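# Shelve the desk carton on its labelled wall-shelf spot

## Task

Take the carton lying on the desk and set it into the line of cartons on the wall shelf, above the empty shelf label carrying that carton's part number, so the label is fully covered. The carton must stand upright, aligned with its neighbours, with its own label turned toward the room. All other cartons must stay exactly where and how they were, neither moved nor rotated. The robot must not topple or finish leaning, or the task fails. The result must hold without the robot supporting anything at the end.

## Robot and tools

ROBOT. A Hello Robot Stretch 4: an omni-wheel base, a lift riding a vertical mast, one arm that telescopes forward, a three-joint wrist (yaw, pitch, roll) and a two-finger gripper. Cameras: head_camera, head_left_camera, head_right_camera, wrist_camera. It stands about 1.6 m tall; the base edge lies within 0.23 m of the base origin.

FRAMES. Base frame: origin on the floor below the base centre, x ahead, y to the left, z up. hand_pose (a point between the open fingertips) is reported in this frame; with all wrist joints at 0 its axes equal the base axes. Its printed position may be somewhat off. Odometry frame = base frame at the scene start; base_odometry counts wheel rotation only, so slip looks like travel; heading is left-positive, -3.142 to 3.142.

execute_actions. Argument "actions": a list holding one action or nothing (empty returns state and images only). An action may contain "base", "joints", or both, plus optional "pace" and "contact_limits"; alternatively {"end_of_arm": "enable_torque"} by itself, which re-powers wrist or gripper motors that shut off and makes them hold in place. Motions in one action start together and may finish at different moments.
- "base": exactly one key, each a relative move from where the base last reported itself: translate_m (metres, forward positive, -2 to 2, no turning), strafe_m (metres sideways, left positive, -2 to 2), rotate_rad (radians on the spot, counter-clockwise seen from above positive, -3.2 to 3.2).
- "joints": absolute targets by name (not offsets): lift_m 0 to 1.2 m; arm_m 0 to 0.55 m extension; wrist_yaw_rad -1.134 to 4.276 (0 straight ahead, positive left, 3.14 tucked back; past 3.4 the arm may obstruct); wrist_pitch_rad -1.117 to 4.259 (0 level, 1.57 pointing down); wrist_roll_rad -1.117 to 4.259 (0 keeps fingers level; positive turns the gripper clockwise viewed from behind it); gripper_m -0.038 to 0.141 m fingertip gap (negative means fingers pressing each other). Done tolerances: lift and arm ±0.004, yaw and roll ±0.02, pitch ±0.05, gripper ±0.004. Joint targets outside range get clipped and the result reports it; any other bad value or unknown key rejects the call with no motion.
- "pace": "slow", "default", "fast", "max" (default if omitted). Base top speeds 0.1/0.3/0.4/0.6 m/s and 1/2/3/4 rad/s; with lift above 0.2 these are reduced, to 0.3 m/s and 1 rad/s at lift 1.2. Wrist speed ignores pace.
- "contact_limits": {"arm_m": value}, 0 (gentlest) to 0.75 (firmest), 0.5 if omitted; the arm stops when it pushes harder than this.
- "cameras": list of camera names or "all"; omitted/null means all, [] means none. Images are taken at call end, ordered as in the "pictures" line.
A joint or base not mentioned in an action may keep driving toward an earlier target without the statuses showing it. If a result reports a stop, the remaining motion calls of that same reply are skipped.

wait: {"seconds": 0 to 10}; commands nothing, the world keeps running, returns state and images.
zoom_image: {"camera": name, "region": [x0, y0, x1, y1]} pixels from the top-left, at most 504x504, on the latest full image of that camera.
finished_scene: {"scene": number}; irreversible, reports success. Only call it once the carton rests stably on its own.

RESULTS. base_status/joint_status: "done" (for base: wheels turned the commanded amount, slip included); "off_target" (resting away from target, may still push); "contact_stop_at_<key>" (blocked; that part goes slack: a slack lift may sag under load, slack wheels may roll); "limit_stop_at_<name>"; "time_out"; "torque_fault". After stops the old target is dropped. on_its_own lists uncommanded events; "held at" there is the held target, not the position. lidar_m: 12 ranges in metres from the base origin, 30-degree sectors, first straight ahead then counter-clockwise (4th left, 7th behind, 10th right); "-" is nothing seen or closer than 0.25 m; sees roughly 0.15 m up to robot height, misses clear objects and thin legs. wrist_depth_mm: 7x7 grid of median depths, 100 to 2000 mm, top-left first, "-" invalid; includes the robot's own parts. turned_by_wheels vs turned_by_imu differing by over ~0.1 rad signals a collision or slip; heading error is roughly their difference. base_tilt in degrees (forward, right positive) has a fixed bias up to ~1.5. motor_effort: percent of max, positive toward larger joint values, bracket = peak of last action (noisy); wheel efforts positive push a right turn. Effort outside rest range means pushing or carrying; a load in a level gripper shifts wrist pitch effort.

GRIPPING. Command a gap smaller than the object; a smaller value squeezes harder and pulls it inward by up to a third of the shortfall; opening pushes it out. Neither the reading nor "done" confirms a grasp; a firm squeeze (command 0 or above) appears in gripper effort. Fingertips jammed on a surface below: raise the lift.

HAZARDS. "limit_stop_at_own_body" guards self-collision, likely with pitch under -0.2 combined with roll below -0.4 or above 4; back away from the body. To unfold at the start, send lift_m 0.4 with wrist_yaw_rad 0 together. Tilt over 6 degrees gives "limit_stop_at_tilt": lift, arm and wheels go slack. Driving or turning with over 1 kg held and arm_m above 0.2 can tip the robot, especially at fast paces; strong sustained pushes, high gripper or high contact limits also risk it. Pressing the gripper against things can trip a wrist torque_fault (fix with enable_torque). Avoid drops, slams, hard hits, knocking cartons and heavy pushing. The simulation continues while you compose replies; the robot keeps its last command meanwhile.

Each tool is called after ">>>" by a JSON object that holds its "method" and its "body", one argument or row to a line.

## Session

>>> {"method": "execute_actions", "body": {
  "actions": [],
  "cameras": ["head_left_camera","wrist_camera"]
}}

Scene clock: 0.00 s.
base_odometry: x=+0.000 y=+0.000 heading=+0.000 (m, m, rad; odometry frame)
turned_by_wheels: +0.000 (rad since the last result)
turned_by_imu: +0.000 (rad since the last result)
base_tilt: forward=-0.6 right=+0.7 (deg)
lidar_m: 1.76 1.78 2.14 1.85 1.90 2.46 1.89 1.92 1.65 1.46 1.47 1.72
base_status: not commanded
joint_positions: lift_m=+0.263 arm_m=+0.001 wrist_yaw_rad=+3.225 wrist_pitch_rad=+0.017 wrist_roll_rad=+0.000 gripper_m=+0.057
joint_status: not commanded
motor_effort: lift_m=+18 arm_m=-1 wrist_yaw_rad=+0 wrist_pitch_rad=-6 wrist_roll_rad=-2 gripper_m=-3 wheel_0=-1 wheel_1=+1 wheel_2=-1 (%)
hand_pose: x=-0.1227 y=+0.0630 z=+0.4366 quat_wxyz=(-0.042, -0.008, +0.000, +0.999) (m; base frame)
wrist_depth_mm: - - 131 - - - - / - 104 131 - - - - / - 118 135 - - - - / 131 131 - - - - - / 1756 - - - - - - / 1098 1118 1281 1366 1708 - - / 878 917 - 1118 1078 1308 1430
pictures: head_left_camera, wrist_camera
Images, in order (width x height): head_left_camera 420x672, wrist_camera 616x392.

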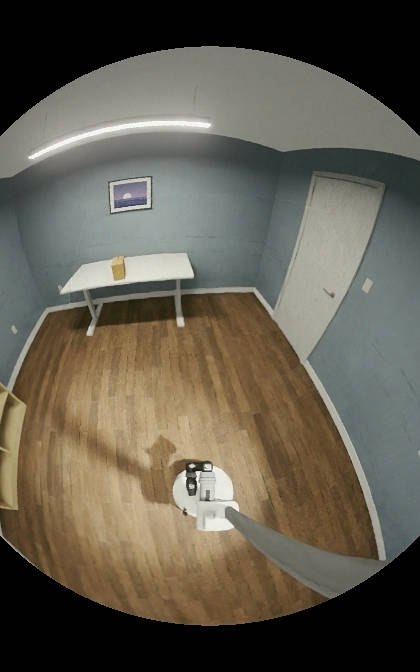

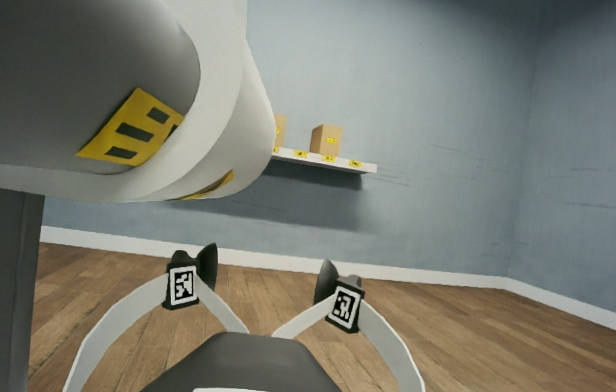

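>>> {"method": "execute_actions", "body": {
  "actions": [
    {"base":{"rotate_rad":0.2},"joints":{"lift_m":0.68,"wrist_yaw_rad":0,"gripper_m":0.14}}
  ],
  "cameras": []
}}

>>> {"method": "execute_actions", "body": {
  "actions": [
    {"base":{"strafe_m":0.65}}
  ],
  "cameras": []
}}

>>> {"method": "execute_actions", "body": {
  "actions": [
    {"base":{"translate_m":0.85}}
  ],
  "cameras": ["head_camera","wrist_camera"]
}}

Scene clock: 5.97 s.
base_odometry: x=+0.000 y=+0.000 heading=+0.199 (m, m, rad; odometry frame)
turned_by_wheels: +0.199 (rad since the last result)
turned_by_imu: +0.195 (rad since the last result)
base_tilt: forward=-0.6 right=+0.7 (deg)
lidar_m: 1.77 1.84 1.98 1.88 2.37 2.00 1.98 2.16 1.51 1.43 1.48 1.99
base_status: done
joint_positions: lift_m=+0.680 arm_m=+0.001 wrist_yaw_rad=+0.000 wrist_pitch_rad=+0.017 wrist_roll_rad=+0.000 gripper_m=+0.140
joint_status: all done
motor_effort: lift_m=+21(20) arm_m=-1(1) wrist_yaw_rad=-3(4) wrist_pitch_rad=-6(5) wrist_roll_rad=-1(1) gripper_m=-3(4) wheel_0=-2(10) wheel_1=-4(10) wheel_2=-2(8) (%)
hand_pose: x=+0.4606 y=-0.0873 z=+0.8532 quat_wxyz=(+1.000, +0.000, +0.008, +0.000) (m; base frame)
wrist_depth_mm: - - - - - - 1921 / - - - - - - 1863 / - - - - - - 1661 / - 1863 - - - - 1661 / - - - - - - 1661 / - - - - 218 - 1576 / 1618 1756 - - - - 1576
pictures: none
No camera images: the call's "cameras" was empty. Leave "cameras" out to get every camera's image.

Scene clock: 9.47 s.
base_odometry: x=-0.129 y=+0.637 heading=+0.200 (m, m, rad; odometry frame)
turned_by_wheels: +0.000 (rad since the last result)
turned_by_imu: +0.002 (rad since the last result)
base_tilt: forward=-0.6 right=+0.8 (deg)
lidar_m: 1.77 1.85 1.29 1.23 1.29 2.27 1.96 2.01 2.18 2.12 2.18 1.87
base_status: done
joint_positions: lift_m=+0.680 arm_m=+0.001 wrist_yaw_rad=+0.000 wrist_pitch_rad=+0.017 wrist_roll_rad=+0.000 gripper_m=+0.140
joint_status: not commanded
motor_effort: lift_m=+20(20) arm_m=-1(1) wrist_yaw_rad=-1(2) wrist_pitch_rad=-6(6) wrist_roll_rad=+0(2) gripper_m=+0(1) wheel_0=-2(10) wheel_1=+4(15) wheel_2=+0(2) (%)
hand_pose: x=+0.4606 y=-0.0874 z=+0.8532 quat_wxyz=(+1.000, +0.000, +0.008, +0.000) (m; base frame)
wrist_depth_mm: - - - - - - - / - - - - - - - / - - - - - - - / - - - - - - - / - 1863 - - - - - / - 1983 - - 216 - - / 1576 1708 - - - - -
pictures: none
No camera images: the call's "cameras" was empty. Leave "cameras" out to get every camera's image.

Scene clock: 13.77 s.
base_odometry: x=+0.704 y=+0.806 heading=+0.200 (m, m, rad; odometry frame)
turned_by_wheels: +0.001 (rad since the last result)
turned_by_imu: +0.000 (rad since the last result)
base_tilt: forward=-0.7 right=+0.7 (deg)
lidar_m: 0.91 0.96 1.75 1.25 1.29 1.78 3.05 3.04 2.20 2.05 2.12 0.96
base_status: done
joint_positions: lift_m=+0.680 arm_m=+0.001 wrist_yaw_rad=+0.000 wrist_pitch_rad=+0.017 wrist_roll_rad=+0.000 gripper_m=+0.140
joint_status: not commanded
motor_effort: lift_m=+20(20) arm_m=+0(1) wrist_yaw_rad=-2(1) wrist_pitch_rad=-5(6) wrist_roll_rad=-2(2) gripper_m=-1(2) wheel_0=+3(4) wheel_1=+6(11) wheel_2=-3(13) (%)
hand_pose: x=+0.4606 y=-0.0874 z=+0.8533 quat_wxyz=(+1.000, +0.000, +0.008, +0.000) (m; base frame)
wrist_depth_mm: 1366 1464 1499 1576 1618 1618 1708 / 1397 1430 1499 1537 1576 1618 1661 / 1430 1464 1537 1576 1576 1661 1708 / 1397 1430 1499 1537 1618 1618 1756 / 798 683 759 1160 1576 1661 1708 / 1430 1464 683 732 217 917 1756 / 1229 1464 - 1618 1576 1708 1808
pictures: head_camera, wrist_camera
Images, in order (width x height): head_camera 420x560, wrist_camera 616x392.

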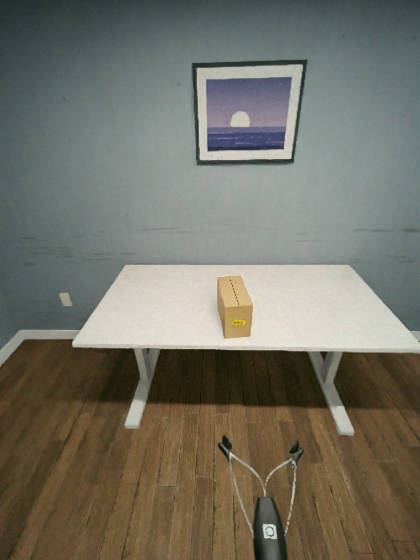

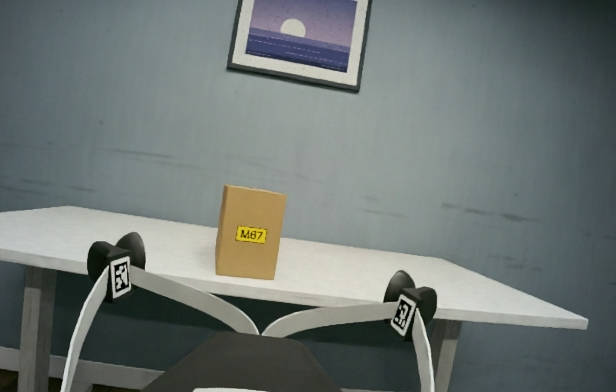

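>>> {"method": "execute_actions", "body": {
  "actions": [
    {"base":{"rotate_rad":0.1},"joints":{"lift_m":0.65,"arm_m":0.25}}
  ],
  "cameras": []
}}

>>> {"method": "execute_actions", "body": {
  "actions": [
    {"base":{"strafe_m":-0.07}}
  ],
  "cameras": ["head_camera","wrist_camera"]
}}

Scene clock: 18.73 s.
base_odometry: x=+0.704 y=+0.806 heading=+0.299 (m, m, rad; odometry frame)
turned_by_wheels: +0.099 (rad since the last result)
turned_by_imu: +0.096 (rad since the last result)
base_tilt: forward=-0.6 right=+0.7 (deg)
lidar_m: 0.91 1.00 1.68 1.26 1.33 2.59 3.03 2.77 2.13 2.03 1.21 0.88
base_status: done
joint_positions: lift_m=+0.650 arm_m=+0.249 wrist_yaw_rad=+0.000 wrist_pitch_rad=+0.016 wrist_roll_rad=+0.000 gripper_m=+0.140
joint_status: all done
motor_effort: lift_m=+15(18) arm_m=+6(5) wrist_yaw_rad=-1(0) wrist_pitch_rad=-6(5) wrist_roll_rad=-1(3) gripper_m=-2(2) wheel_0=-3(8) wheel_1=-6(7) wheel_2=-5(10) (%)
hand_pose: x=+0.7082 y=-0.0874 z=+0.8237 quat_wxyz=(+1.000, +0.000, +0.008, +0.000) (m; base frame)
wrist_depth_mm: 1229 1281 1255 1255 1229 1308 1281 / 1229 1281 1281 1255 1281 1281 1281 / 1255 1255 1281 1281 1281 1281 1281 / 1255 1255 1255 496 1281 1336 1255 / 580 559 809 496 1205 1308 1281 / 788 445 445 488 216 654 723 / 831 1229 - 866 878 469 459
pictures: none
No camera images: the call's "cameras" was empty. Leave "cameras" out to get every camera's image.

Scene clock: 20.00 s.
base_odometry: x=+0.725 y=+0.739 heading=+0.299 (m, m, rad; odometry frame)
turned_by_wheels: +0.000 (rad since the last result)
turned_by_imu: -0.001 (rad since the last result)
base_tilt: forward=-0.7 right=+0.8 (deg)
lidar_m: 0.88 1.00 1.78 1.32 1.41 2.63 3.05 2.69 2.08 1.98 2.11 0.94
base_status: done
joint_positions: lift_m=+0.650 arm_m=+0.249 wrist_yaw_rad=+0.000 wrist_pitch_rad=+0.016 wrist_roll_rad=+0.000 gripper_m=+0.140
joint_status: not commanded
motor_effort: lift_m=+15(15) arm_m=+6(6) wrist_yaw_rad=-1(1) wrist_pitch_rad=-5(5) wrist_roll_rad=-2(0) gripper_m=+1(2) wheel_0=+3(12) wheel_1=-5(15) wheel_2=+0(4) (%)
hand_pose: x=+0.7082 y=-0.0874 z=+0.8237 quat_wxyz=(+1.000, +0.000, +0.008, +0.000) (m; base frame)
wrist_depth_mm: 1229 1255 1281 1229 1229 1281 1255 / 1229 1205 1255 1255 1308 1281 1281 / 1229 1281 1255 1229 1255 1281 1308 / 1229 1281 1281 496 1281 1255 1281 / 580 559 484 741 1281 1308 1281 / 842 439 439 488 217 661 741 / 1281 1255 - 842 445 462 462
pictures: head_camera, wrist_camera
Images, in order (width x height): head_camera 420x560, wrist_camera 616x392.

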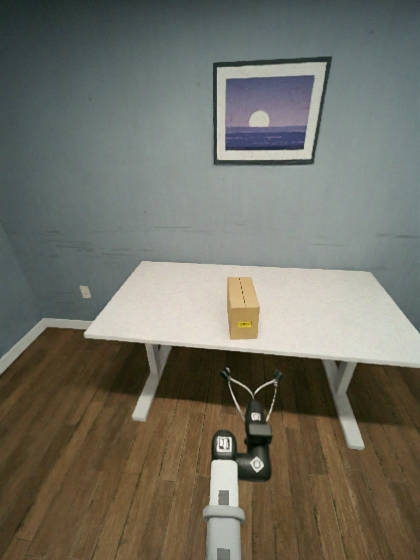

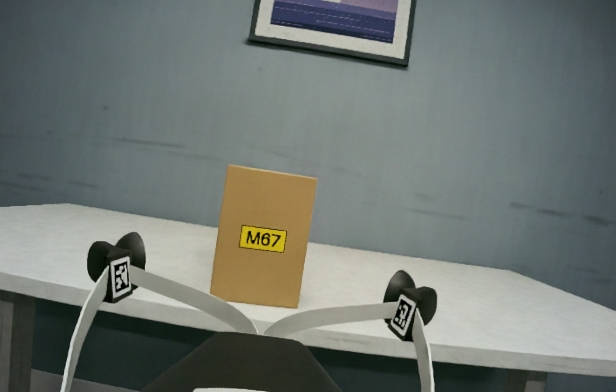

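>>> {"method": "execute_actions", "body": {
  "actions": [
    {"base":{"translate_m":0.23},"joints":{"lift_m":0.64}}
  ],
  "cameras": ["head_camera","wrist_camera"]
}}

Scene clock: 24.30 s.
base_odometry: x=+0.944 y=+0.807 heading=+0.299 (m, m, rad; odometry frame)
turned_by_wheels: +0.001 (rad since the last result)
turned_by_imu: +0.000 (rad since the last result)
base_tilt: forward=-0.6 right=+0.7 (deg)
lidar_m: 0.67 0.72 1.76 1.34 1.37 2.63 3.28 2.68 2.05 1.99 0.91 0.70
base_status: done
joint_positions: lift_m=+0.640 arm_m=+0.249 wrist_yaw_rad=+0.000 wrist_pitch_rad=+0.016 wrist_roll_rad=+0.000 gripper_m=+0.140
joint_status: all done
motor_effort: lift_m=+15(15) arm_m=+6(6) wrist_yaw_rad=-1(0) wrist_pitch_rad=-5(6) wrist_roll_rad=-2(0) gripper_m=+1(2) wheel_0=+3(11) wheel_1=+6(11) wheel_2=-3(11) (%)
hand_pose: x=+0.7082 y=-0.0874 z=+0.8137 quat_wxyz=(+1.000, +0.000, +0.008, +0.000) (m; base frame)
wrist_depth_mm: 1008 1008 1025 1025 991 1042 1060 / 1025 1025 1008 1025 1025 1042 1060 / 1025 1008 1025 1025 1042 1060 1025 / 1008 1042 253 262 1042 1042 1042 / 544 249 254 264 1025 1042 1042 / 342 327 253 260 218 615 683 / 254 270 - 286 342 384 421
pictures: head_camera, wrist_camera
Images, in order (width x height): head_camera 420x560, wrist_camera 616x392.

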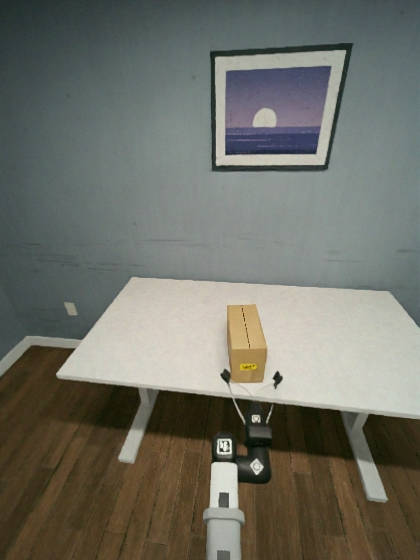

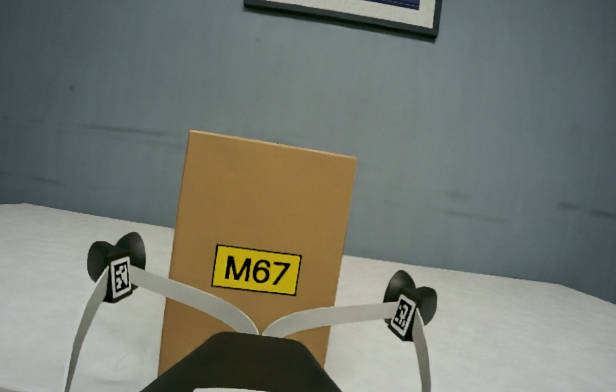

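>>> {"method": "execute_actions", "body": {
  "actions": [
    {"base":{"rotate_rad":0.06},"pace":"slow"}
  ],
  "cameras": []
}}

>>> {"method": "execute_actions", "body": {
  "actions": [
    {"base":{"strafe_m":-0.035},"pace":"slow"}
  ],
  "cameras": ["wrist_camera"]
}}

Scene clock: 27.67 s.
base_odometry: x=+0.944 y=+0.807 heading=+0.358 (m, m, rad; odometry frame)
turned_by_wheels: +0.059 (rad since the last result)
turned_by_imu: +0.058 (rad since the last result)
base_tilt: forward=-0.7 right=+0.7 (deg)
lidar_m: 0.68 0.77 1.75 1.33 1.41 2.86 3.28 2.57 2.07 1.97 0.88 0.67
base_status: done
joint_positions: lift_m=+0.640 arm_m=+0.249 wrist_yaw_rad=+0.000 wrist_pitch_rad=+0.016 wrist_roll_rad=+0.000 gripper_m=+0.140
joint_status: not commanded
motor_effort: lift_m=+15(15) arm_m=+6(7) wrist_yaw_rad=-2(0) wrist_pitch_rad=-6(6) wrist_roll_rad=-1(1) gripper_m=+1(1) wheel_0=-4(13) wheel_1=-6(9) wheel_2=-4(8) (%)
hand_pose: x=+0.7082 y=-0.0874 z=+0.8137 quat_wxyz=(+1.000, +0.000, +0.008, +0.000) (m; base frame)
wrist_depth_mm: 1078 1042 1042 1025 1025 1008 976 / 1060 1042 1042 1042 1042 991 1008 / 1042 1042 1042 1025 1008 1008 991 / 1060 1060 1025 254 260 1008 1008 / 539 525 647 254 262 1008 991 / 340 338 251 252 217 615 691 / 255 277 - 256 260 384 424
pictures: none
No camera images: the call's "cameras" was empty. Leave "cameras" out to get every camera's image.

Scene clock: 29.07 s.
base_odometry: x=+0.956 y=+0.774 heading=+0.358 (m, m, rad; odometry frame)
turned_by_wheels: +0.000 (rad since the last result)
turned_by_imu: +0.000 (rad since the last result)
base_tilt: forward=-0.7 right=+0.7 (deg)
lidar_m: 0.68 0.77 1.74 1.37 1.46 2.92 3.27 2.54 2.01 1.91 0.87 0.66
base_status: done
joint_positions: lift_m=+0.640 arm_m=+0.249 wrist_yaw_rad=+0.000 wrist_pitch_rad=+0.016 wrist_roll_rad=+0.000 gripper_m=+0.140
joint_status: not commanded
motor_effort: lift_m=+15(15) arm_m=+7(7) wrist_yaw_rad=+0(1) wrist_pitch_rad=-6(5) wrist_roll_rad=+0(0) gripper_m=-3(2) wheel_0=+5(8) wheel_1=-7(11) wheel_2=+0(2) (%)
hand_pose: x=+0.7082 y=-0.0874 z=+0.8137 quat_wxyz=(+1.000, +0.000, +0.008, +0.000) (m; base frame)
wrist_depth_mm: 1042 1025 1025 1025 991 1008 991 / 1060 1042 1042 1025 991 1025 991 / 1042 1042 1025 1025 1025 1008 1008 / 1060 1060 249 253 1025 991 1008 / 539 521 251 254 1008 1008 991 / 342 338 250 254 217 609 676 / 254 274 - 258 342 384 424
pictures: wrist_camera
Images, in order (width x height): wrist_camera 616x392.

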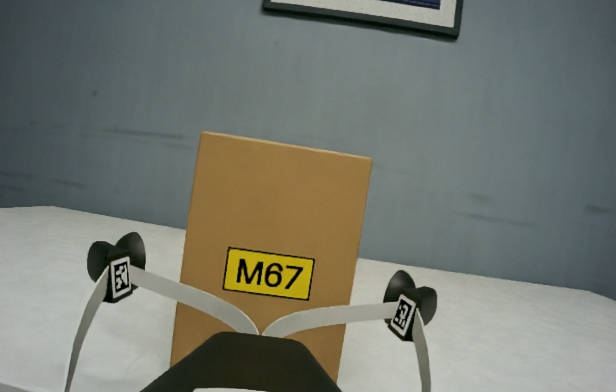

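>>> {"method": "execute_actions", "body": {
  "actions": [
    {"joints":{"arm_m":0.316},"pace":"slow"}
  ],
  "cameras": []
}}

>>> {"method": "execute_actions", "body": {
  "actions": [
    {"joints":{"gripper_m":0.04}}
  ],
  "cameras": []
}}

>>> {"method": "execute_actions", "body": {
  "actions": [
    {"joints":{"lift_m":0.7},"pace":"slow"}
  ],
  "cameras": ["wrist_camera"]
}}

>>> {"method": "execute_actions", "body": {
  "actions": [
    {"joints":{"arm_m":0.002}}
  ],
  "cameras": []
}}

>>> {"method": "execute_actions", "body": {
  "actions": [
    {"base":{"translate_m":-0.2}}
  ],
  "cameras": []
}}

>>> {"method": "execute_actions", "body": {
  "actions": [
    {"base":{"rotate_rad":3.0},"pace":"slow"}
  ],
  "cameras": ["head_camera"]
}}

Scene clock: 35.53 s.
base_odometry: x=+0.956 y=+0.774 heading=+0.358 (m, m, rad; odometry frame)
turned_by_wheels: +0.000 (rad since the last result)
turned_by_imu: -0.001 (rad since the last result)
base_tilt: forward=-0.6 right=+0.7 (deg)
lidar_m: 0.69 0.75 1.76 1.39 1.46 2.90 3.28 2.55 2.03 1.94 0.86 0.69
base_status: not commanded
joint_positions: lift_m=+0.640 arm_m=+0.315 wrist_yaw_rad=+0.000 wrist_pitch_rad=+0.016 wrist_roll_rad=+0.000 gripper_m=+0.140
joint_status: all done
motor_effort: lift_m=+15(15) arm_m=+7(10) wrist_yaw_rad=-1(1) wrist_pitch_rad=-7(5) wrist_roll_rad=-3(0) gripper_m=+2(4) wheel_0=+5(5) wheel_1=-7(7) wheel_2=+0(0) (%)
hand_pose: x=+0.7741 y=-0.0874 z=+0.8137 quat_wxyz=(+1.000, +0.000, +0.008, +0.000) (m; base frame)
wrist_depth_mm: 991 976 960 960 946 931 917 / 976 976 960 946 960 946 931 / 991 976 185 190 946 917 931 / 991 976 185 189 194 960 931 / 539 195 185 190 866 946 931 / 342 184 185 188 195 609 676 / 254 251 - 192 319 382 421
pictures: none
No camera images: the call's "cameras" was empty. Leave "cameras" out to get every camera's image.

Scene clock: 37.53 s.
base_odometry: x=+0.956 y=+0.774 heading=+0.358 (m, m, rad; odometry frame)
turned_by_wheels: +0.000 (rad since the last result)
turned_by_imu: +0.000 (rad since the last result)
base_tilt: forward=-0.6 right=+0.7 (deg)
lidar_m: 0.68 0.76 1.77 1.35 1.48 2.90 3.28 2.53 2.01 1.93 0.86 0.68
base_status: not commanded
joint_positions: lift_m=+0.640 arm_m=+0.315 wrist_yaw_rad=+0.000 wrist_pitch_rad=+0.016 wrist_roll_rad=+0.000 gripper_m=+0.041
joint_status: all done
motor_effort: lift_m=+15(15) arm_m=+7(6) wrist_yaw_rad=+0(1) wrist_pitch_rad=-5(6) wrist_roll_rad=-2(1) gripper_m=-22(24) wheel_0=+5(5) wheel_1=-7(7) wheel_2=+0(0) (%)
hand_pose: x=+0.7742 y=-0.0874 z=+0.8137 quat_wxyz=(+1.000, +0.000, +0.008, +0.000) (m; base frame)
wrist_depth_mm: 976 960 960 946 946 931 946 / 1008 960 960 946 946 931 917 / 976 976 166 170 917 946 946 / 976 960 166 170 174 946 917 / 539 167 167 170 174 931 917 / 158 165 167 171 176 609 683 / 259 166 - 131 248 342 421
pictures: none
No camera images: the call's "cameras" was empty. Leave "cameras" out to get every camera's image.

Scene clock: 38.90 s.
base_odometry: x=+0.956 y=+0.774 heading=+0.358 (m, m, rad; odometry frame)
turned_by_wheels: +0.000 (rad since the last result)
turned_by_imu: +0.000 (rad since the last result)
base_tilt: forward=-0.6 right=+0.8 (deg)
lidar_m: 0.67 0.77 1.77 1.37 1.46 2.92 3.26 2.57 2.03 1.96 0.87 0.68
base_status: not commanded
joint_positions: lift_m=+0.700 arm_m=+0.315 wrist_yaw_rad=+0.000 wrist_pitch_rad=+0.018 wrist_roll_rad=+0.000 gripper_m=+0.041
joint_status: all done
motor_effort: lift_m=+21(19) arm_m=+6(7) wrist_yaw_rad=+0(0) wrist_pitch_rad=-10(10) wrist_roll_rad=-3(2) gripper_m=-25(23) wheel_0=+5(5) wheel_1=-7(7) wheel_2=+0(0) (%)
hand_pose: x=+0.7742 y=-0.0874 z=+0.8728 quat_wxyz=(+1.000, +0.000, +0.009, +0.000) (m; base frame)
wrist_depth_mm: 991 960 960 946 904 946 917 / 976 960 960 960 946 917 917 / 976 976 167 172 946 931 960 / 976 991 167 171 175 946 917 / 750 167 167 172 175 946 946 / 158 165 167 171 175 842 931 / 362 165 - 131 310 477 580
pictures: wrist_camera
Images, in order (width x height): wrist_camera 616x392.

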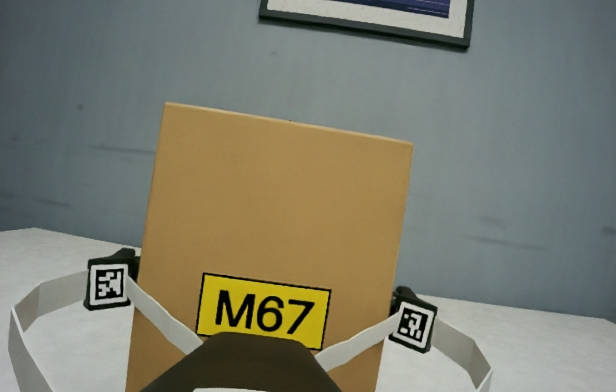

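Scene clock: 40.97 s.
base_odometry: x=+0.956 y=+0.774 heading=+0.358 (m, m, rad; odometry frame)
turned_by_wheels: +0.000 (rad since the last result)
turned_by_imu: +0.000 (rad since the last result)
base_tilt: forward=-0.6 right=+0.7 (deg)
lidar_m: 0.40 0.74 1.78 1.35 1.44 2.91 3.27 2.55 2.03 1.93 0.85 0.41
base_status: not commanded
joint_positions: lift_m=+0.700 arm_m=+0.003 wrist_yaw_rad=+0.000 wrist_pitch_rad=+0.018 wrist_roll_rad=+0.000 gripper_m=+0.041
joint_status: all done
motor_effort: lift_m=+21(21) arm_m=-6(7) wrist_yaw_rad=-1(2) wrist_pitch_rad=-11(10) wrist_roll_rad=-1(0) gripper_m=-23(22) wheel_0=+5(5) wheel_1=-7(7) wheel_2=+0(0) (%)
hand_pose: x=+0.4625 y=-0.0875 z=+0.8727 quat_wxyz=(+1.000, +0.000, +0.009, +0.000) (m; base frame)
wrist_depth_mm: 1308 1281 1281 1255 1255 1229 1255 / 1308 1308 1281 1281 1281 1255 1255 / 1336 1308 167 172 1281 1255 1229 / 1336 1308 168 171 175 1281 1255 / 768 167 167 171 175 1255 1205 / 158 165 167 171 175 866 1060 / 1308 165 - 131 314 488 585
pictures: none
No camera images: the call's "cameras" was empty. Leave "cameras" out to get every camera's image.

Scene clock: 43.03 s.
base_odometry: x=+0.769 y=+0.704 heading=+0.357 (m, m, rad; odometry frame)
turned_by_wheels: -0.001 (rad since the last result)
turned_by_imu: -0.001 (rad since the last result)
base_tilt: forward=-0.6 right=+0.7 (deg)
lidar_m: 0.40 0.95 1.80 1.36 1.49 2.93 3.07 2.51 2.00 1.95 1.13 0.42
base_status: done
joint_positions: lift_m=+0.700 arm_m=+0.003 wrist_yaw_rad=+0.000 wrist_pitch_rad=+0.018 wrist_roll_rad=+0.000 gripper_m=+0.041
joint_status: not commanded
motor_effort: lift_m=+21(21) arm_m=-7(7) wrist_yaw_rad=+0(1) wrist_pitch_rad=-10(10) wrist_roll_rad=-1(2) gripper_m=-24(25) wheel_0=-5(6) wheel_1=-5(13) wheel_2=+2(14) (%)
hand_pose: x=+0.4625 y=-0.0874 z=+0.8727 quat_wxyz=(+1.000, +0.000, +0.009, +0.000) (m; base frame)
wrist_depth_mm: 1537 1499 1464 1430 1464 1499 1464 / 1537 1537 1464 1430 1430 1464 1464 / 1576 1464 167 171 1464 1430 1499 / 1537 1499 168 171 175 1464 1464 / 809 167 167 171 175 1464 1430 / 158 165 167 171 175 842 1229 / 1098 165 - 131 831 634 661
pictures: none
No camera images: the call's "cameras" was empty. Leave "cameras" out to get every camera's image.

Scene clock: 47.30 s.
base_odometry: x=+0.769 y=+0.705 heading=-2.927 (m, m, rad; odometry frame)
turned_by_wheels: +2.999 (rad since the last result)
turned_by_imu: +2.951 (rad since the last result)
base_tilt: forward=-0.7 right=+0.7 (deg)
lidar_m: 0.39 2.82 2.06 1.95 2.03 0.91 0.87 0.91 1.87 1.36 1.40 0.39
base_status: done
joint_positions: lift_m=+0.700 arm_m=+0.003 wrist_yaw_rad=+0.000 wrist_pitch_rad=+0.018 wrist_roll_rad=+0.000 gripper_m=+0.041
joint_status: not commanded
motor_effort: lift_m=+21(21) arm_m=-7(7) wrist_yaw_rad=-1(1) wrist_pitch_rad=-10(10) wrist_roll_rad=-2(1) gripper_m=-22(24) wheel_0=-5(11) wheel_1=-5(10) wheel_2=-6(9) (%)
hand_pose: x=+0.4625 y=-0.0874 z=+0.8727 quat_wxyz=(+1.000, +0.000, +0.009, +0.000) (m; base frame)
wrist_depth_mm: - - - - - - - / - - - - - - - / - - 168 172 - - - / - - 168 172 175 - - / - 168 167 171 175 - - / 158 164 167 171 176 - 1921 / 1708 165 - 131 1118 - 1921
pictures: head_camera
Images, in order (width x height): head_camera 420x560.

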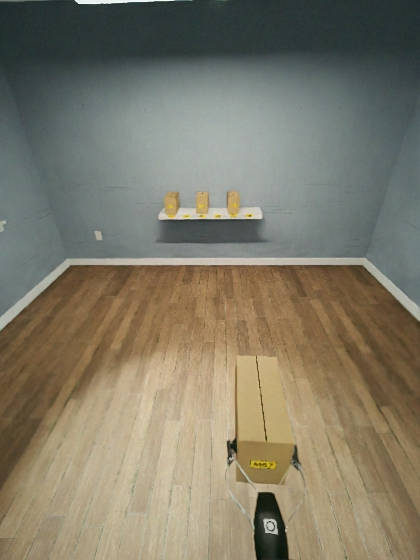

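>>> {"method": "execute_actions", "body": {
  "actions": [
    {"base":{"translate_m":1.9},"pace":"fast"}
  ],
  "cameras": ["head_camera","wrist_camera"]
}}

>>> {"method": "zoom_image", "body": {
  "camera": "head_camera",
  "region": [60,250,340,370]
}}

Scene clock: 56.43 s.
base_odometry: x=-1.087 y=+0.299 heading=-2.926 (m, m, rad; odometry frame)
turned_by_wheels: +0.000 (rad since the last result)
turned_by_imu: -0.001 (rad since the last result)
base_tilt: forward=-0.6 right=+0.7 (deg)
lidar_m: 0.40 0.93 1.66 1.96 2.06 2.81 3.19 1.97 1.47 1.72 1.72 0.42
base_status: done
joint_positions: lift_m=+0.700 arm_m=+0.003 wrist_yaw_rad=+0.000 wrist_pitch_rad=+0.018 wrist_roll_rad=+0.000 gripper_m=+0.041
joint_status: not commanded
motor_effort: lift_m=+20(21) arm_m=-7(7) wrist_yaw_rad=+0(1) wrist_pitch_rad=-10(11) wrist_roll_rad=+1(1) gripper_m=-23(22) wheel_0=+2(5) wheel_1=+6(10) wheel_2=-2(14) (%)
hand_pose: x=+0.4625 y=-0.0874 z=+0.8727 quat_wxyz=(+1.000, +0.000, +0.009, +0.000) (m; base frame)
wrist_depth_mm: 878 917 917 960 991 1008 1042 / 891 904 931 960 991 1025 1042 / 904 917 168 171 960 1008 1042 / 668 668 167 171 175 1025 1042 / 661 168 167 172 174 1060 1060 / 158 164 167 171 175 1042 1078 / 904 165 - 131 597 1042 1078
pictures: head_camera, wrist_camera
Images, in order (width x height): head_camera 420x560, wrist_camera 616x392.

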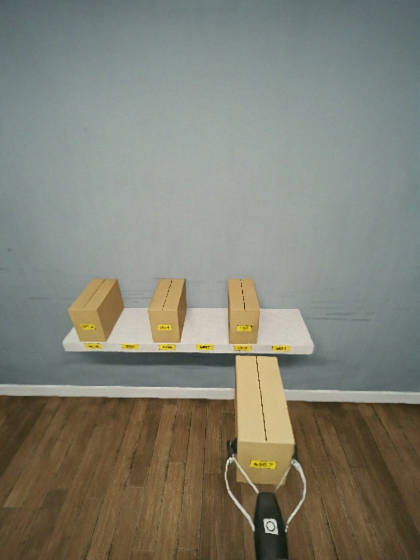

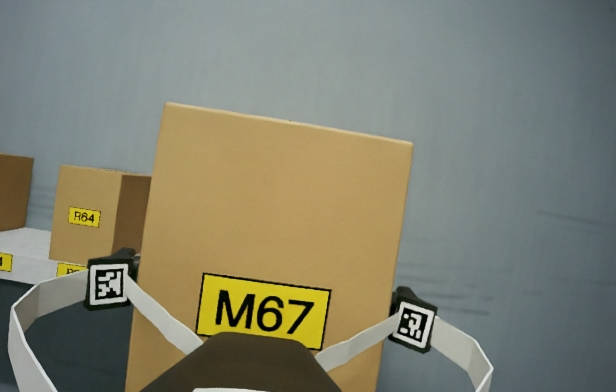

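Region (60, 250, 340, 370) of head_camera's 420x560 image, scaled by 1.800, with more detail than that image has; it fills the top 216 rows of this view, and the rest is white.

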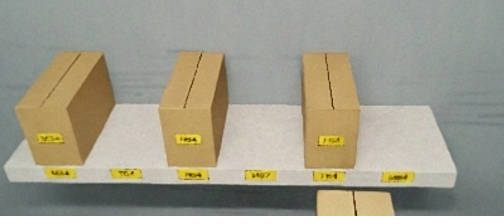

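>>> {"method": "execute_actions", "body": {
  "actions": [
    {"base":{"rotate_rad":0.02},"joints":{"lift_m":0.77}}
  ],
  "cameras": []
}}

>>> {"method": "execute_actions", "body": {
  "actions": [
    {"base":{"strafe_m":0.17},"joints":{"arm_m":0.12}}
  ],
  "cameras": ["head_camera","wrist_camera"]
}}

Scene clock: 61.77 s.
base_odometry: x=-1.087 y=+0.299 heading=-2.907 (m, m, rad; odometry frame)
turned_by_wheels: +0.019 (rad since the last result)
turned_by_imu: +0.018 (rad since the last result)
base_tilt: forward=-0.7 right=+0.6 (deg)
lidar_m: 0.38 0.96 1.67 1.95 2.11 2.85 3.20 1.90 1.46 1.73 1.67 0.40
base_status: done
joint_positions: lift_m=+0.770 arm_m=+0.003 wrist_yaw_rad=+0.000 wrist_pitch_rad=+0.018 wrist_roll_rad=+0.000 gripper_m=+0.041
joint_status: all done
motor_effort: lift_m=+21(22) arm_m=-7(6) wrist_yaw_rad=-1(3) wrist_pitch_rad=-12(10) wrist_roll_rad=-1(0) gripper_m=-21(21) wheel_0=-2(5) wheel_1=-5(3) wheel_2=-3(9) (%)
hand_pose: x=+0.4625 y=-0.0874 z=+0.9427 quat_wxyz=(+1.000, +0.000, +0.009, +0.000) (m; base frame)
wrist_depth_mm: 878 904 946 931 976 1008 1008 / 917 904 946 960 976 1008 1042 / 904 917 168 172 991 991 1025 / 904 778 167 171 175 1025 1008 / 798 167 167 171 175 1042 1042 / 158 165 167 171 176 1025 1042 / 917 166 - 131 452 1025 1042
pictures: none
No camera images: the call's "cameras" was empty. Leave "cameras" out to get every camera's image.

Scene clock: 63.60 s.
base_odometry: x=-1.047 y=+0.134 heading=-2.907 (m, m, rad; odometry frame)
turned_by_wheels: +0.000 (rad since the last result)
turned_by_imu: +0.000 (rad since the last result)
base_tilt: forward=-0.6 right=+0.6 (deg)
lidar_m: 0.50 0.96 1.67 1.80 1.91 2.64 3.67 2.15 1.63 1.87 1.67 0.93
base_status: done
joint_positions: lift_m=+0.770 arm_m=+0.119 wrist_yaw_rad=+0.000 wrist_pitch_rad=+0.018 wrist_roll_rad=+0.000 gripper_m=+0.041
joint_status: all done
motor_effort: lift_m=+21(21) arm_m=+6(3) wrist_yaw_rad=-2(0) wrist_pitch_rad=-10(11) wrist_roll_rad=-2(1) gripper_m=-24(22) wheel_0=-3(4) wheel_1=+5(13) wheel_2=+0(2) (%)
hand_pose: x=+0.5782 y=-0.0874 z=+0.9427 quat_wxyz=(+1.000, +0.000, +0.009, +0.000) (m; base frame)
wrist_depth_mm: 788 809 820 842 854 891 891 / 788 809 809 831 854 878 904 / 788 798 167 171 866 878 904 / 788 809 167 171 175 891 931 / 707 167 167 171 175 904 917 / 157 165 167 171 176 891 917 / 549 165 - 131 392 615 904
pictures: head_camera, wrist_camera
Images, in order (width x height): head_camera 420x560, wrist_camera 616x392.

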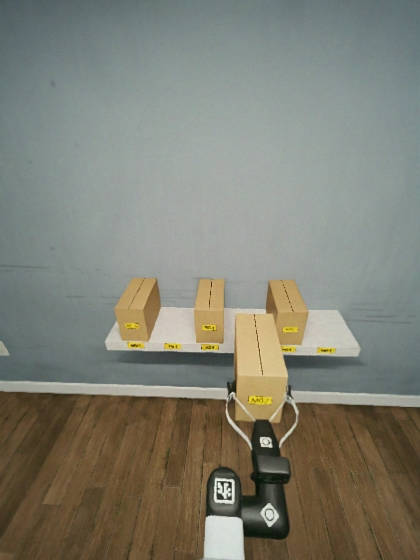

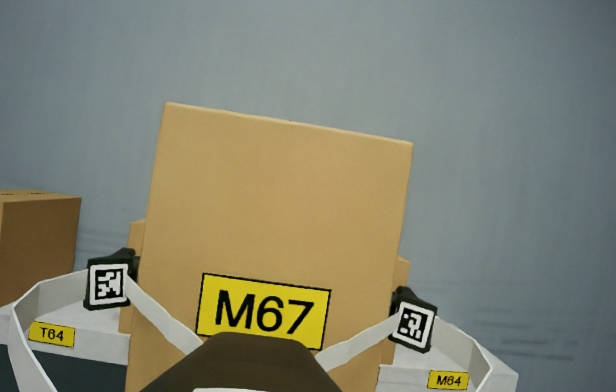

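>>> {"method": "execute_actions", "body": {
  "actions": [
    {"joints":{"arm_m":0.40},"contact_limits":{"arm_m":0.2}}
  ],
  "cameras": ["head_camera","wrist_camera"]
}}

Scene clock: 67.87 s.
base_odometry: x=-1.047 y=+0.134 heading=-2.907 (m, m, rad; odometry frame)
turned_by_wheels: +0.000 (rad since the last result)
turned_by_imu: -0.001 (rad since the last result)
base_tilt: forward=-0.7 right=+0.7 (deg)
lidar_m: 0.79 0.95 1.67 1.80 1.92 2.63 3.66 2.17 1.62 1.90 1.70 0.93
base_status: not commanded
joint_positions: lift_m=+0.770 arm_m=+0.399 wrist_yaw_rad=+0.000 wrist_pitch_rad=+0.018 wrist_roll_rad=+0.000 gripper_m=+0.041
joint_status: all done
motor_effort: lift_m=+21(21) arm_m=+6(8) wrist_yaw_rad=-1(0) wrist_pitch_rad=-10(11) wrist_roll_rad=-1(2) gripper_m=-24(25) wheel_0=-2(3) wheel_1=+5(5) wheel_2=+0(0) (%)
contact_limits: arm_m 0.2
hand_pose: x=+0.8582 y=-0.0874 z=+0.9428 quat_wxyz=(+1.000, +0.000, +0.009, +0.000) (m; base frame)
wrist_depth_mm: 521 525 539 554 564 574 597 / 517 530 544 554 564 585 591 / 525 539 168 172 569 585 603 / 525 535 167 171 175 585 603 / 312 167 167 171 175 597 603 / 158 164 167 171 176 377 603 / 285 165 - 131 247 317 603
pictures: head_camera, wrist_camera
Images, in order (width x height): head_camera 420x560, wrist_camera 616x392.

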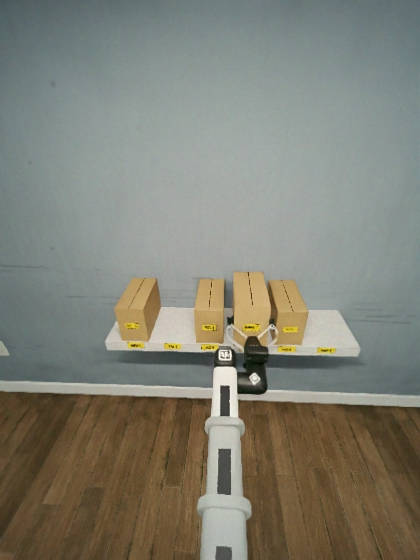

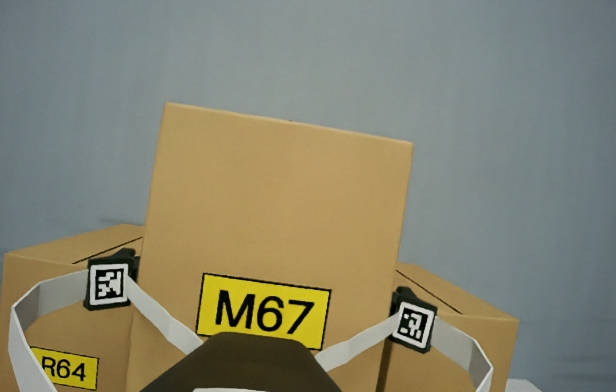

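>>> {"method": "execute_actions", "body": {
  "actions": [
    {"base":{"strafe_m":-0.008},"joints":{"arm_m":0.475,"lift_m":0.745},"pace":"slow","contact_limits":{"arm_m":0.2}}
  ],
  "cameras": ["wrist_camera"]
}}

Scene clock: 76.03 s.
base_odometry: x=-1.049 y=+0.141 heading=-2.907 (m, m, rad; odometry frame)
turned_by_wheels: +0.000 (rad since the last result)
turned_by_imu: -0.001 (rad since the last result)
base_tilt: forward=-0.6 right=+0.7 (deg)
lidar_m: 0.84 0.95 1.64 1.81 1.92 2.65 3.67 2.11 1.60 1.89 1.66 0.94
base_status: done
joint_positions: lift_m=+0.745 arm_m=+0.474 wrist_yaw_rad=+0.000 wrist_pitch_rad=+0.018 wrist_roll_rad=+0.000 gripper_m=+0.041
joint_status: all done
motor_effort: lift_m=+15(22) arm_m=+7(7) wrist_yaw_rad=-1(1) wrist_pitch_rad=-11(8) wrist_roll_rad=-1(2) gripper_m=-24(24) wheel_0=+4(8) wheel_1=-7(9) wheel_2=+0(2) (%)
contact_limits: arm_m 0.2
hand_pose: x=+0.9332 y=-0.0874 z=+0.9183 quat_wxyz=(+1.000, +0.000, +0.009, +0.000) (m; base frame)
wrist_depth_mm: 449 455 466 477 488 496 508 / 445 459 469 477 488 504 512 / 452 459 168 172 492 504 512 / 452 459 168 171 175 504 521 / 223 167 167 171 174 512 521 / 158 165 167 171 176 251 517 / 213 165 - 131 208 237 244
pictures: wrist_camera
Images, in order (width x height): wrist_camera 616x392.

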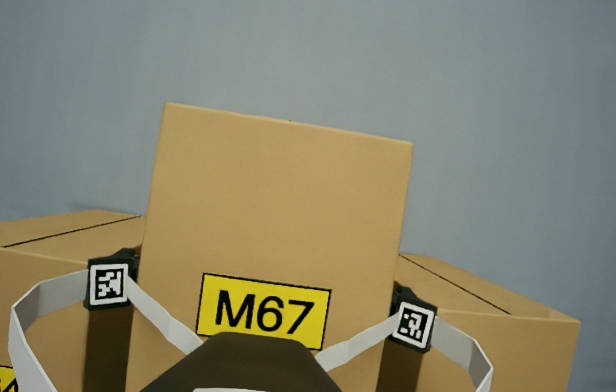

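>>> {"method": "execute_actions", "body": {
  "actions": [
    {"joints":{"arm_m":0.505,"lift_m":0.705},"pace":"slow","contact_limits":{"arm_m":0.2}}
  ],
  "cameras": ["wrist_camera"]
}}

Scene clock: 83.63 s.
base_odometry: x=-1.049 y=+0.141 heading=-2.907 (m, m, rad; odometry frame)
turned_by_wheels: +0.000 (rad since the last result)
turned_by_imu: -0.001 (rad since the last result)
base_tilt: forward=-0.5 right=+0.8 (deg)
lidar_m: 0.88 0.96 1.67 1.81 1.93 2.61 3.67 2.12 1.63 1.89 1.67 0.96
base_status: not commanded
joint_positions: lift_m=+0.705 arm_m=+0.504 wrist_yaw_rad=+0.000 wrist_pitch_rad=+0.018 wrist_roll_rad=+0.000 gripper_m=+0.041
joint_status: all done
motor_effort: lift_m=+15(14) arm_m=+7(6) wrist_yaw_rad=+0(0) wrist_pitch_rad=-10(9) wrist_roll_rad=+0(0) gripper_m=-22(22) wheel_0=+4(4) wheel_1=-7(7) wheel_2=+0(0) (%)
contact_limits: arm_m 0.2
hand_pose: x=+0.9632 y=-0.0874 z=+0.8783 quat_wxyz=(+1.000, +0.000, +0.009, +0.000) (m; base frame)
wrist_depth_mm: 418 427 436 449 452 469 480 / 421 430 439 445 455 473 477 / 424 427 167 172 455 469 488 / 192 245 167 172 175 477 484 / 182 167 168 171 175 244 480 / 158 165 167 171 176 205 208 / 191 166 - 131 200 205 211
pictures: wrist_camera
Images, in order (width x height): wrist_camera 616x392.

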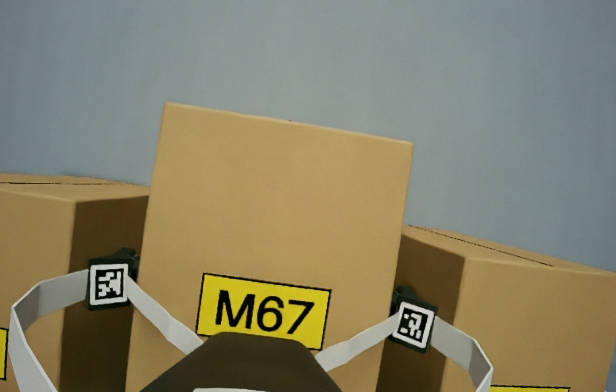

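>>> {"method": "execute_actions", "body": {
  "actions": [
    {"joints":{"lift_m":0.662},"pace":"slow"}
  ],
  "cameras": ["wrist_camera"]
}}

Scene clock: 87.43 s.
base_odometry: x=-1.049 y=+0.141 heading=-2.907 (m, m, rad; odometry frame)
turned_by_wheels: +0.000 (rad since the last result)
turned_by_imu: -0.001 (rad since the last result)
base_tilt: forward=-0.7 right=+0.8 (deg)
lidar_m: 0.89 0.95 1.64 1.81 1.93 2.61 3.68 2.13 1.60 1.89 1.69 0.94
base_status: not commanded
joint_positions: lift_m=+0.662 arm_m=+0.504 wrist_yaw_rad=+0.000 wrist_pitch_rad=+0.018 wrist_roll_rad=+0.000 gripper_m=+0.041
joint_status: all done
motor_effort: lift_m=+15(14) arm_m=+7(7) wrist_yaw_rad=+0(1) wrist_pitch_rad=-10(10) wrist_roll_rad=+1(0) gripper_m=-23(21) wheel_0=+3(4) wheel_1=-8(7) wheel_2=+0(0) (%)
hand_pose: x=+0.9632 y=-0.0874 z=+0.8353 quat_wxyz=(+1.000, +0.000, +0.009, +0.000) (m; base frame)
wrist_depth_mm: 418 427 436 449 455 469 477 / 418 427 439 449 455 469 477 / 181 230 168 172 455 469 484 / 181 220 168 171 175 211 345 / 182 167 168 171 175 205 208 / 158 165 167 171 175 206 208 / 193 166 - 131 198 206 210
pictures: wrist_camera
Images, in order (width x height): wrist_camera 616x392.

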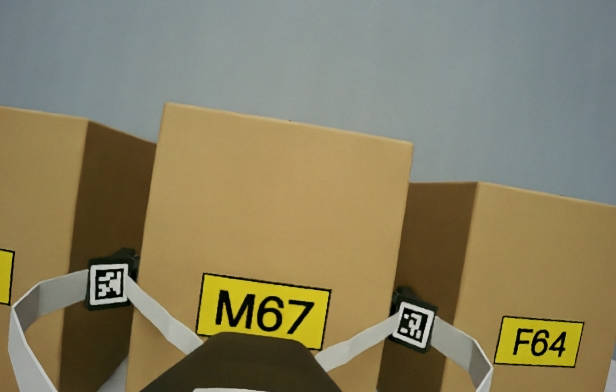

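>>> {"method": "execute_actions", "body": {
  "actions": [
    {"joints":{"lift_m":0.651},"pace":"slow"}
  ],
  "cameras": []
}}

>>> {"method": "execute_actions", "body": {
  "actions": [
    {"joints":{"gripper_m":0.125},"pace":"slow"}
  ],
  "cameras": ["wrist_camera"]
}}

Scene clock: 89.83 s.
base_odometry: x=-1.049 y=+0.141 heading=-2.907 (m, m, rad; odometry frame)
turned_by_wheels: +0.000 (rad since the last result)
turned_by_imu: +0.000 (rad since the last result)
base_tilt: forward=-0.7 right=+0.8 (deg)
lidar_m: 0.89 0.95 1.69 1.82 1.95 2.61 3.66 2.10 1.61 1.89 1.67 0.95
base_status: not commanded
joint_positions: lift_m=+0.651 arm_m=+0.504 wrist_yaw_rad=+0.000 wrist_pitch_rad=+0.017 wrist_roll_rad=+0.000 gripper_m=+0.041
joint_status: all done
motor_effort: lift_m=+14(16) arm_m=+6(7) wrist_yaw_rad=+0(0) wrist_pitch_rad=-7(9) wrist_roll_rad=-1(0) gripper_m=-23(24) wheel_0=+4(4) wheel_1=-7(7) wheel_2=+0(0) (%)
hand_pose: x=+0.9632 y=-0.0874 z=+0.8247 quat_wxyz=(+1.000, +0.000, +0.008, +0.000) (m; base frame)
wrist_depth_mm: 424 427 436 445 459 477 477 / 418 427 439 449 455 469 480 / 181 212 165 170 462 477 484 / 182 220 167 170 173 206 208 / 182 167 167 170 174 206 208 / 158 165 167 171 176 206 210 / 193 166 - 131 199 206 211
pictures: none
No camera images: the call's "cameras" was empty. Leave "cameras" out to get every camera's image.

Scene clock: 93.43 s.
base_odometry: x=-1.049 y=+0.141 heading=-2.907 (m, m, rad; odometry frame)
turned_by_wheels: +0.000 (rad since the last result)
turned_by_imu: -0.001 (rad since the last result)
base_tilt: forward=-0.6 right=+0.7 (deg)
lidar_m: 0.90 0.95 1.70 1.81 1.93 2.62 3.66 2.12 1.64 1.87 1.67 0.96
base_status: not commanded
joint_positions: lift_m=+0.651 arm_m=+0.504 wrist_yaw_rad=+0.000 wrist_pitch_rad=+0.016 wrist_roll_rad=+0.000 gripper_m=+0.125
joint_status: all done
motor_effort: lift_m=+14(14) arm_m=+7(7) wrist_yaw_rad=-1(1) wrist_pitch_rad=-5(5) wrist_roll_rad=-3(0) gripper_m=+0(22) wheel_0=+4(4) wheel_1=-7(7) wheel_2=+0(0) (%)
hand_pose: x=+0.9632 y=-0.0875 z=+0.8247 quat_wxyz=(+1.000, +0.000, +0.008, +0.000) (m; base frame)
wrist_depth_mm: 421 427 439 445 455 473 480 / 415 427 439 452 462 469 480 / 181 247 190 195 459 469 484 / 182 240 190 195 257 206 208 / 182 204 191 196 247 206 208 / 183 189 191 195 199 206 210 / 183 230 - 197 250 207 210
pictures: wrist_camera
Images, in order (width x height): wrist_camera 616x392.

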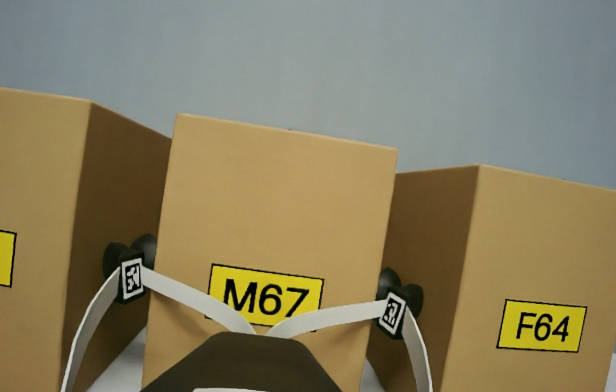

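>>> {"method": "execute_actions", "body": {
  "actions": [
    {"joints":{"gripper_m":0.14}}
  ],
  "cameras": []
}}

>>> {"method": "execute_actions", "body": {
  "actions": [
    {"joints":{"arm_m":0.25}}
  ],
  "cameras": ["wrist_camera"]
}}

Scene clock: 102.97 s.
base_odometry: x=-1.049 y=+0.141 heading=-2.907 (m, m, rad; odometry frame)
turned_by_wheels: +0.000 (rad since the last result)
turned_by_imu: -0.001 (rad since the last result)
base_tilt: forward=-0.6 right=+0.7 (deg)
lidar_m: 0.89 0.93 1.66 1.77 1.90 2.64 3.65 2.12 1.62 1.89 1.67 0.96
base_status: not commanded
joint_positions: lift_m=+0.651 arm_m=+0.504 wrist_yaw_rad=+0.000 wrist_pitch_rad=+0.016 wrist_roll_rad=+0.000 gripper_m=+0.140
joint_status: all done
motor_effort: lift_m=+14(14) arm_m=+6(7) wrist_yaw_rad=+0(0) wrist_pitch_rad=-5(7) wrist_roll_rad=+0(0) gripper_m=-1(1) wheel_0=+4(4) wheel_1=-7(7) wheel_2=+0(0) (%)
hand_pose: x=+0.9632 y=-0.0875 z=+0.8247 quat_wxyz=(+1.000, +0.000, +0.008, +0.000) (m; base frame)
wrist_depth_mm: 418 430 436 449 462 473 480 / 415 430 439 445 459 469 484 / 181 244 190 195 459 477 480 / 182 238 191 193 258 206 209 / 183 193 191 194 247 206 208 / 182 189 191 195 200 206 209 / 183 230 - 197 252 207 210
pictures: none
No camera images: the call's "cameras" was empty. Leave "cameras" out to get every camera's image.

Scene clock: 104.83 s.
base_odometry: x=-1.049 y=+0.141 heading=-2.907 (m, m, rad; odometry frame)
turned_by_wheels: +0.000 (rad since the last result)
turned_by_imu: +0.000 (rad since the last result)
base_tilt: forward=-0.6 right=+0.7 (deg)
lidar_m: 0.88 0.96 1.69 1.82 1.93 2.66 3.66 2.10 1.64 1.89 1.66 0.96
base_status: not commanded
joint_positions: lift_m=+0.651 arm_m=+0.251 wrist_yaw_rad=+0.000 wrist_pitch_rad=+0.017 wrist_roll_rad=+0.000 gripper_m=+0.140
joint_status: all done
motor_effort: lift_m=+14(14) arm_m=-6(5) wrist_yaw_rad=+0(1) wrist_pitch_rad=-7(6) wrist_roll_rad=-1(1) gripper_m=+0(1) wheel_0=+4(3) wheel_1=-7(7) wheel_2=+0(0) (%)
hand_pose: x=+0.7105 y=-0.0874 z=+0.8247 quat_wxyz=(+1.000, +0.000, +0.008, +0.000) (m; base frame)
wrist_depth_mm: 661 683 683 707 723 732 750 / 661 661 691 715 715 741 759 / 668 683 691 707 715 741 768 / 661 430 442 449 462 750 768 / 517 430 442 452 466 750 778 / 418 427 436 452 217 609 768 / 676 691 - 452 466 473 480
pictures: wrist_camera
Images, in order (width x height): wrist_camera 616x392.

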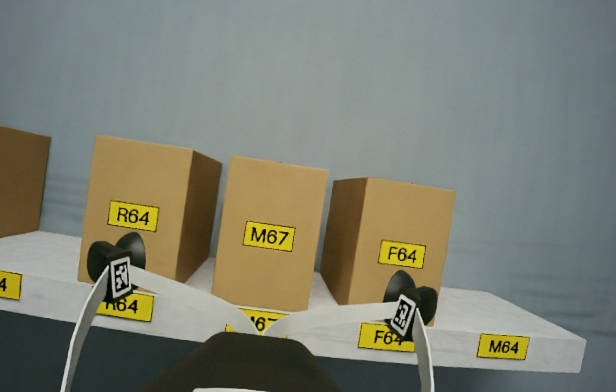

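>>> {"method": "finished_scene", "body": {
  "scene": 2
}}

The scene is finished: the task was done.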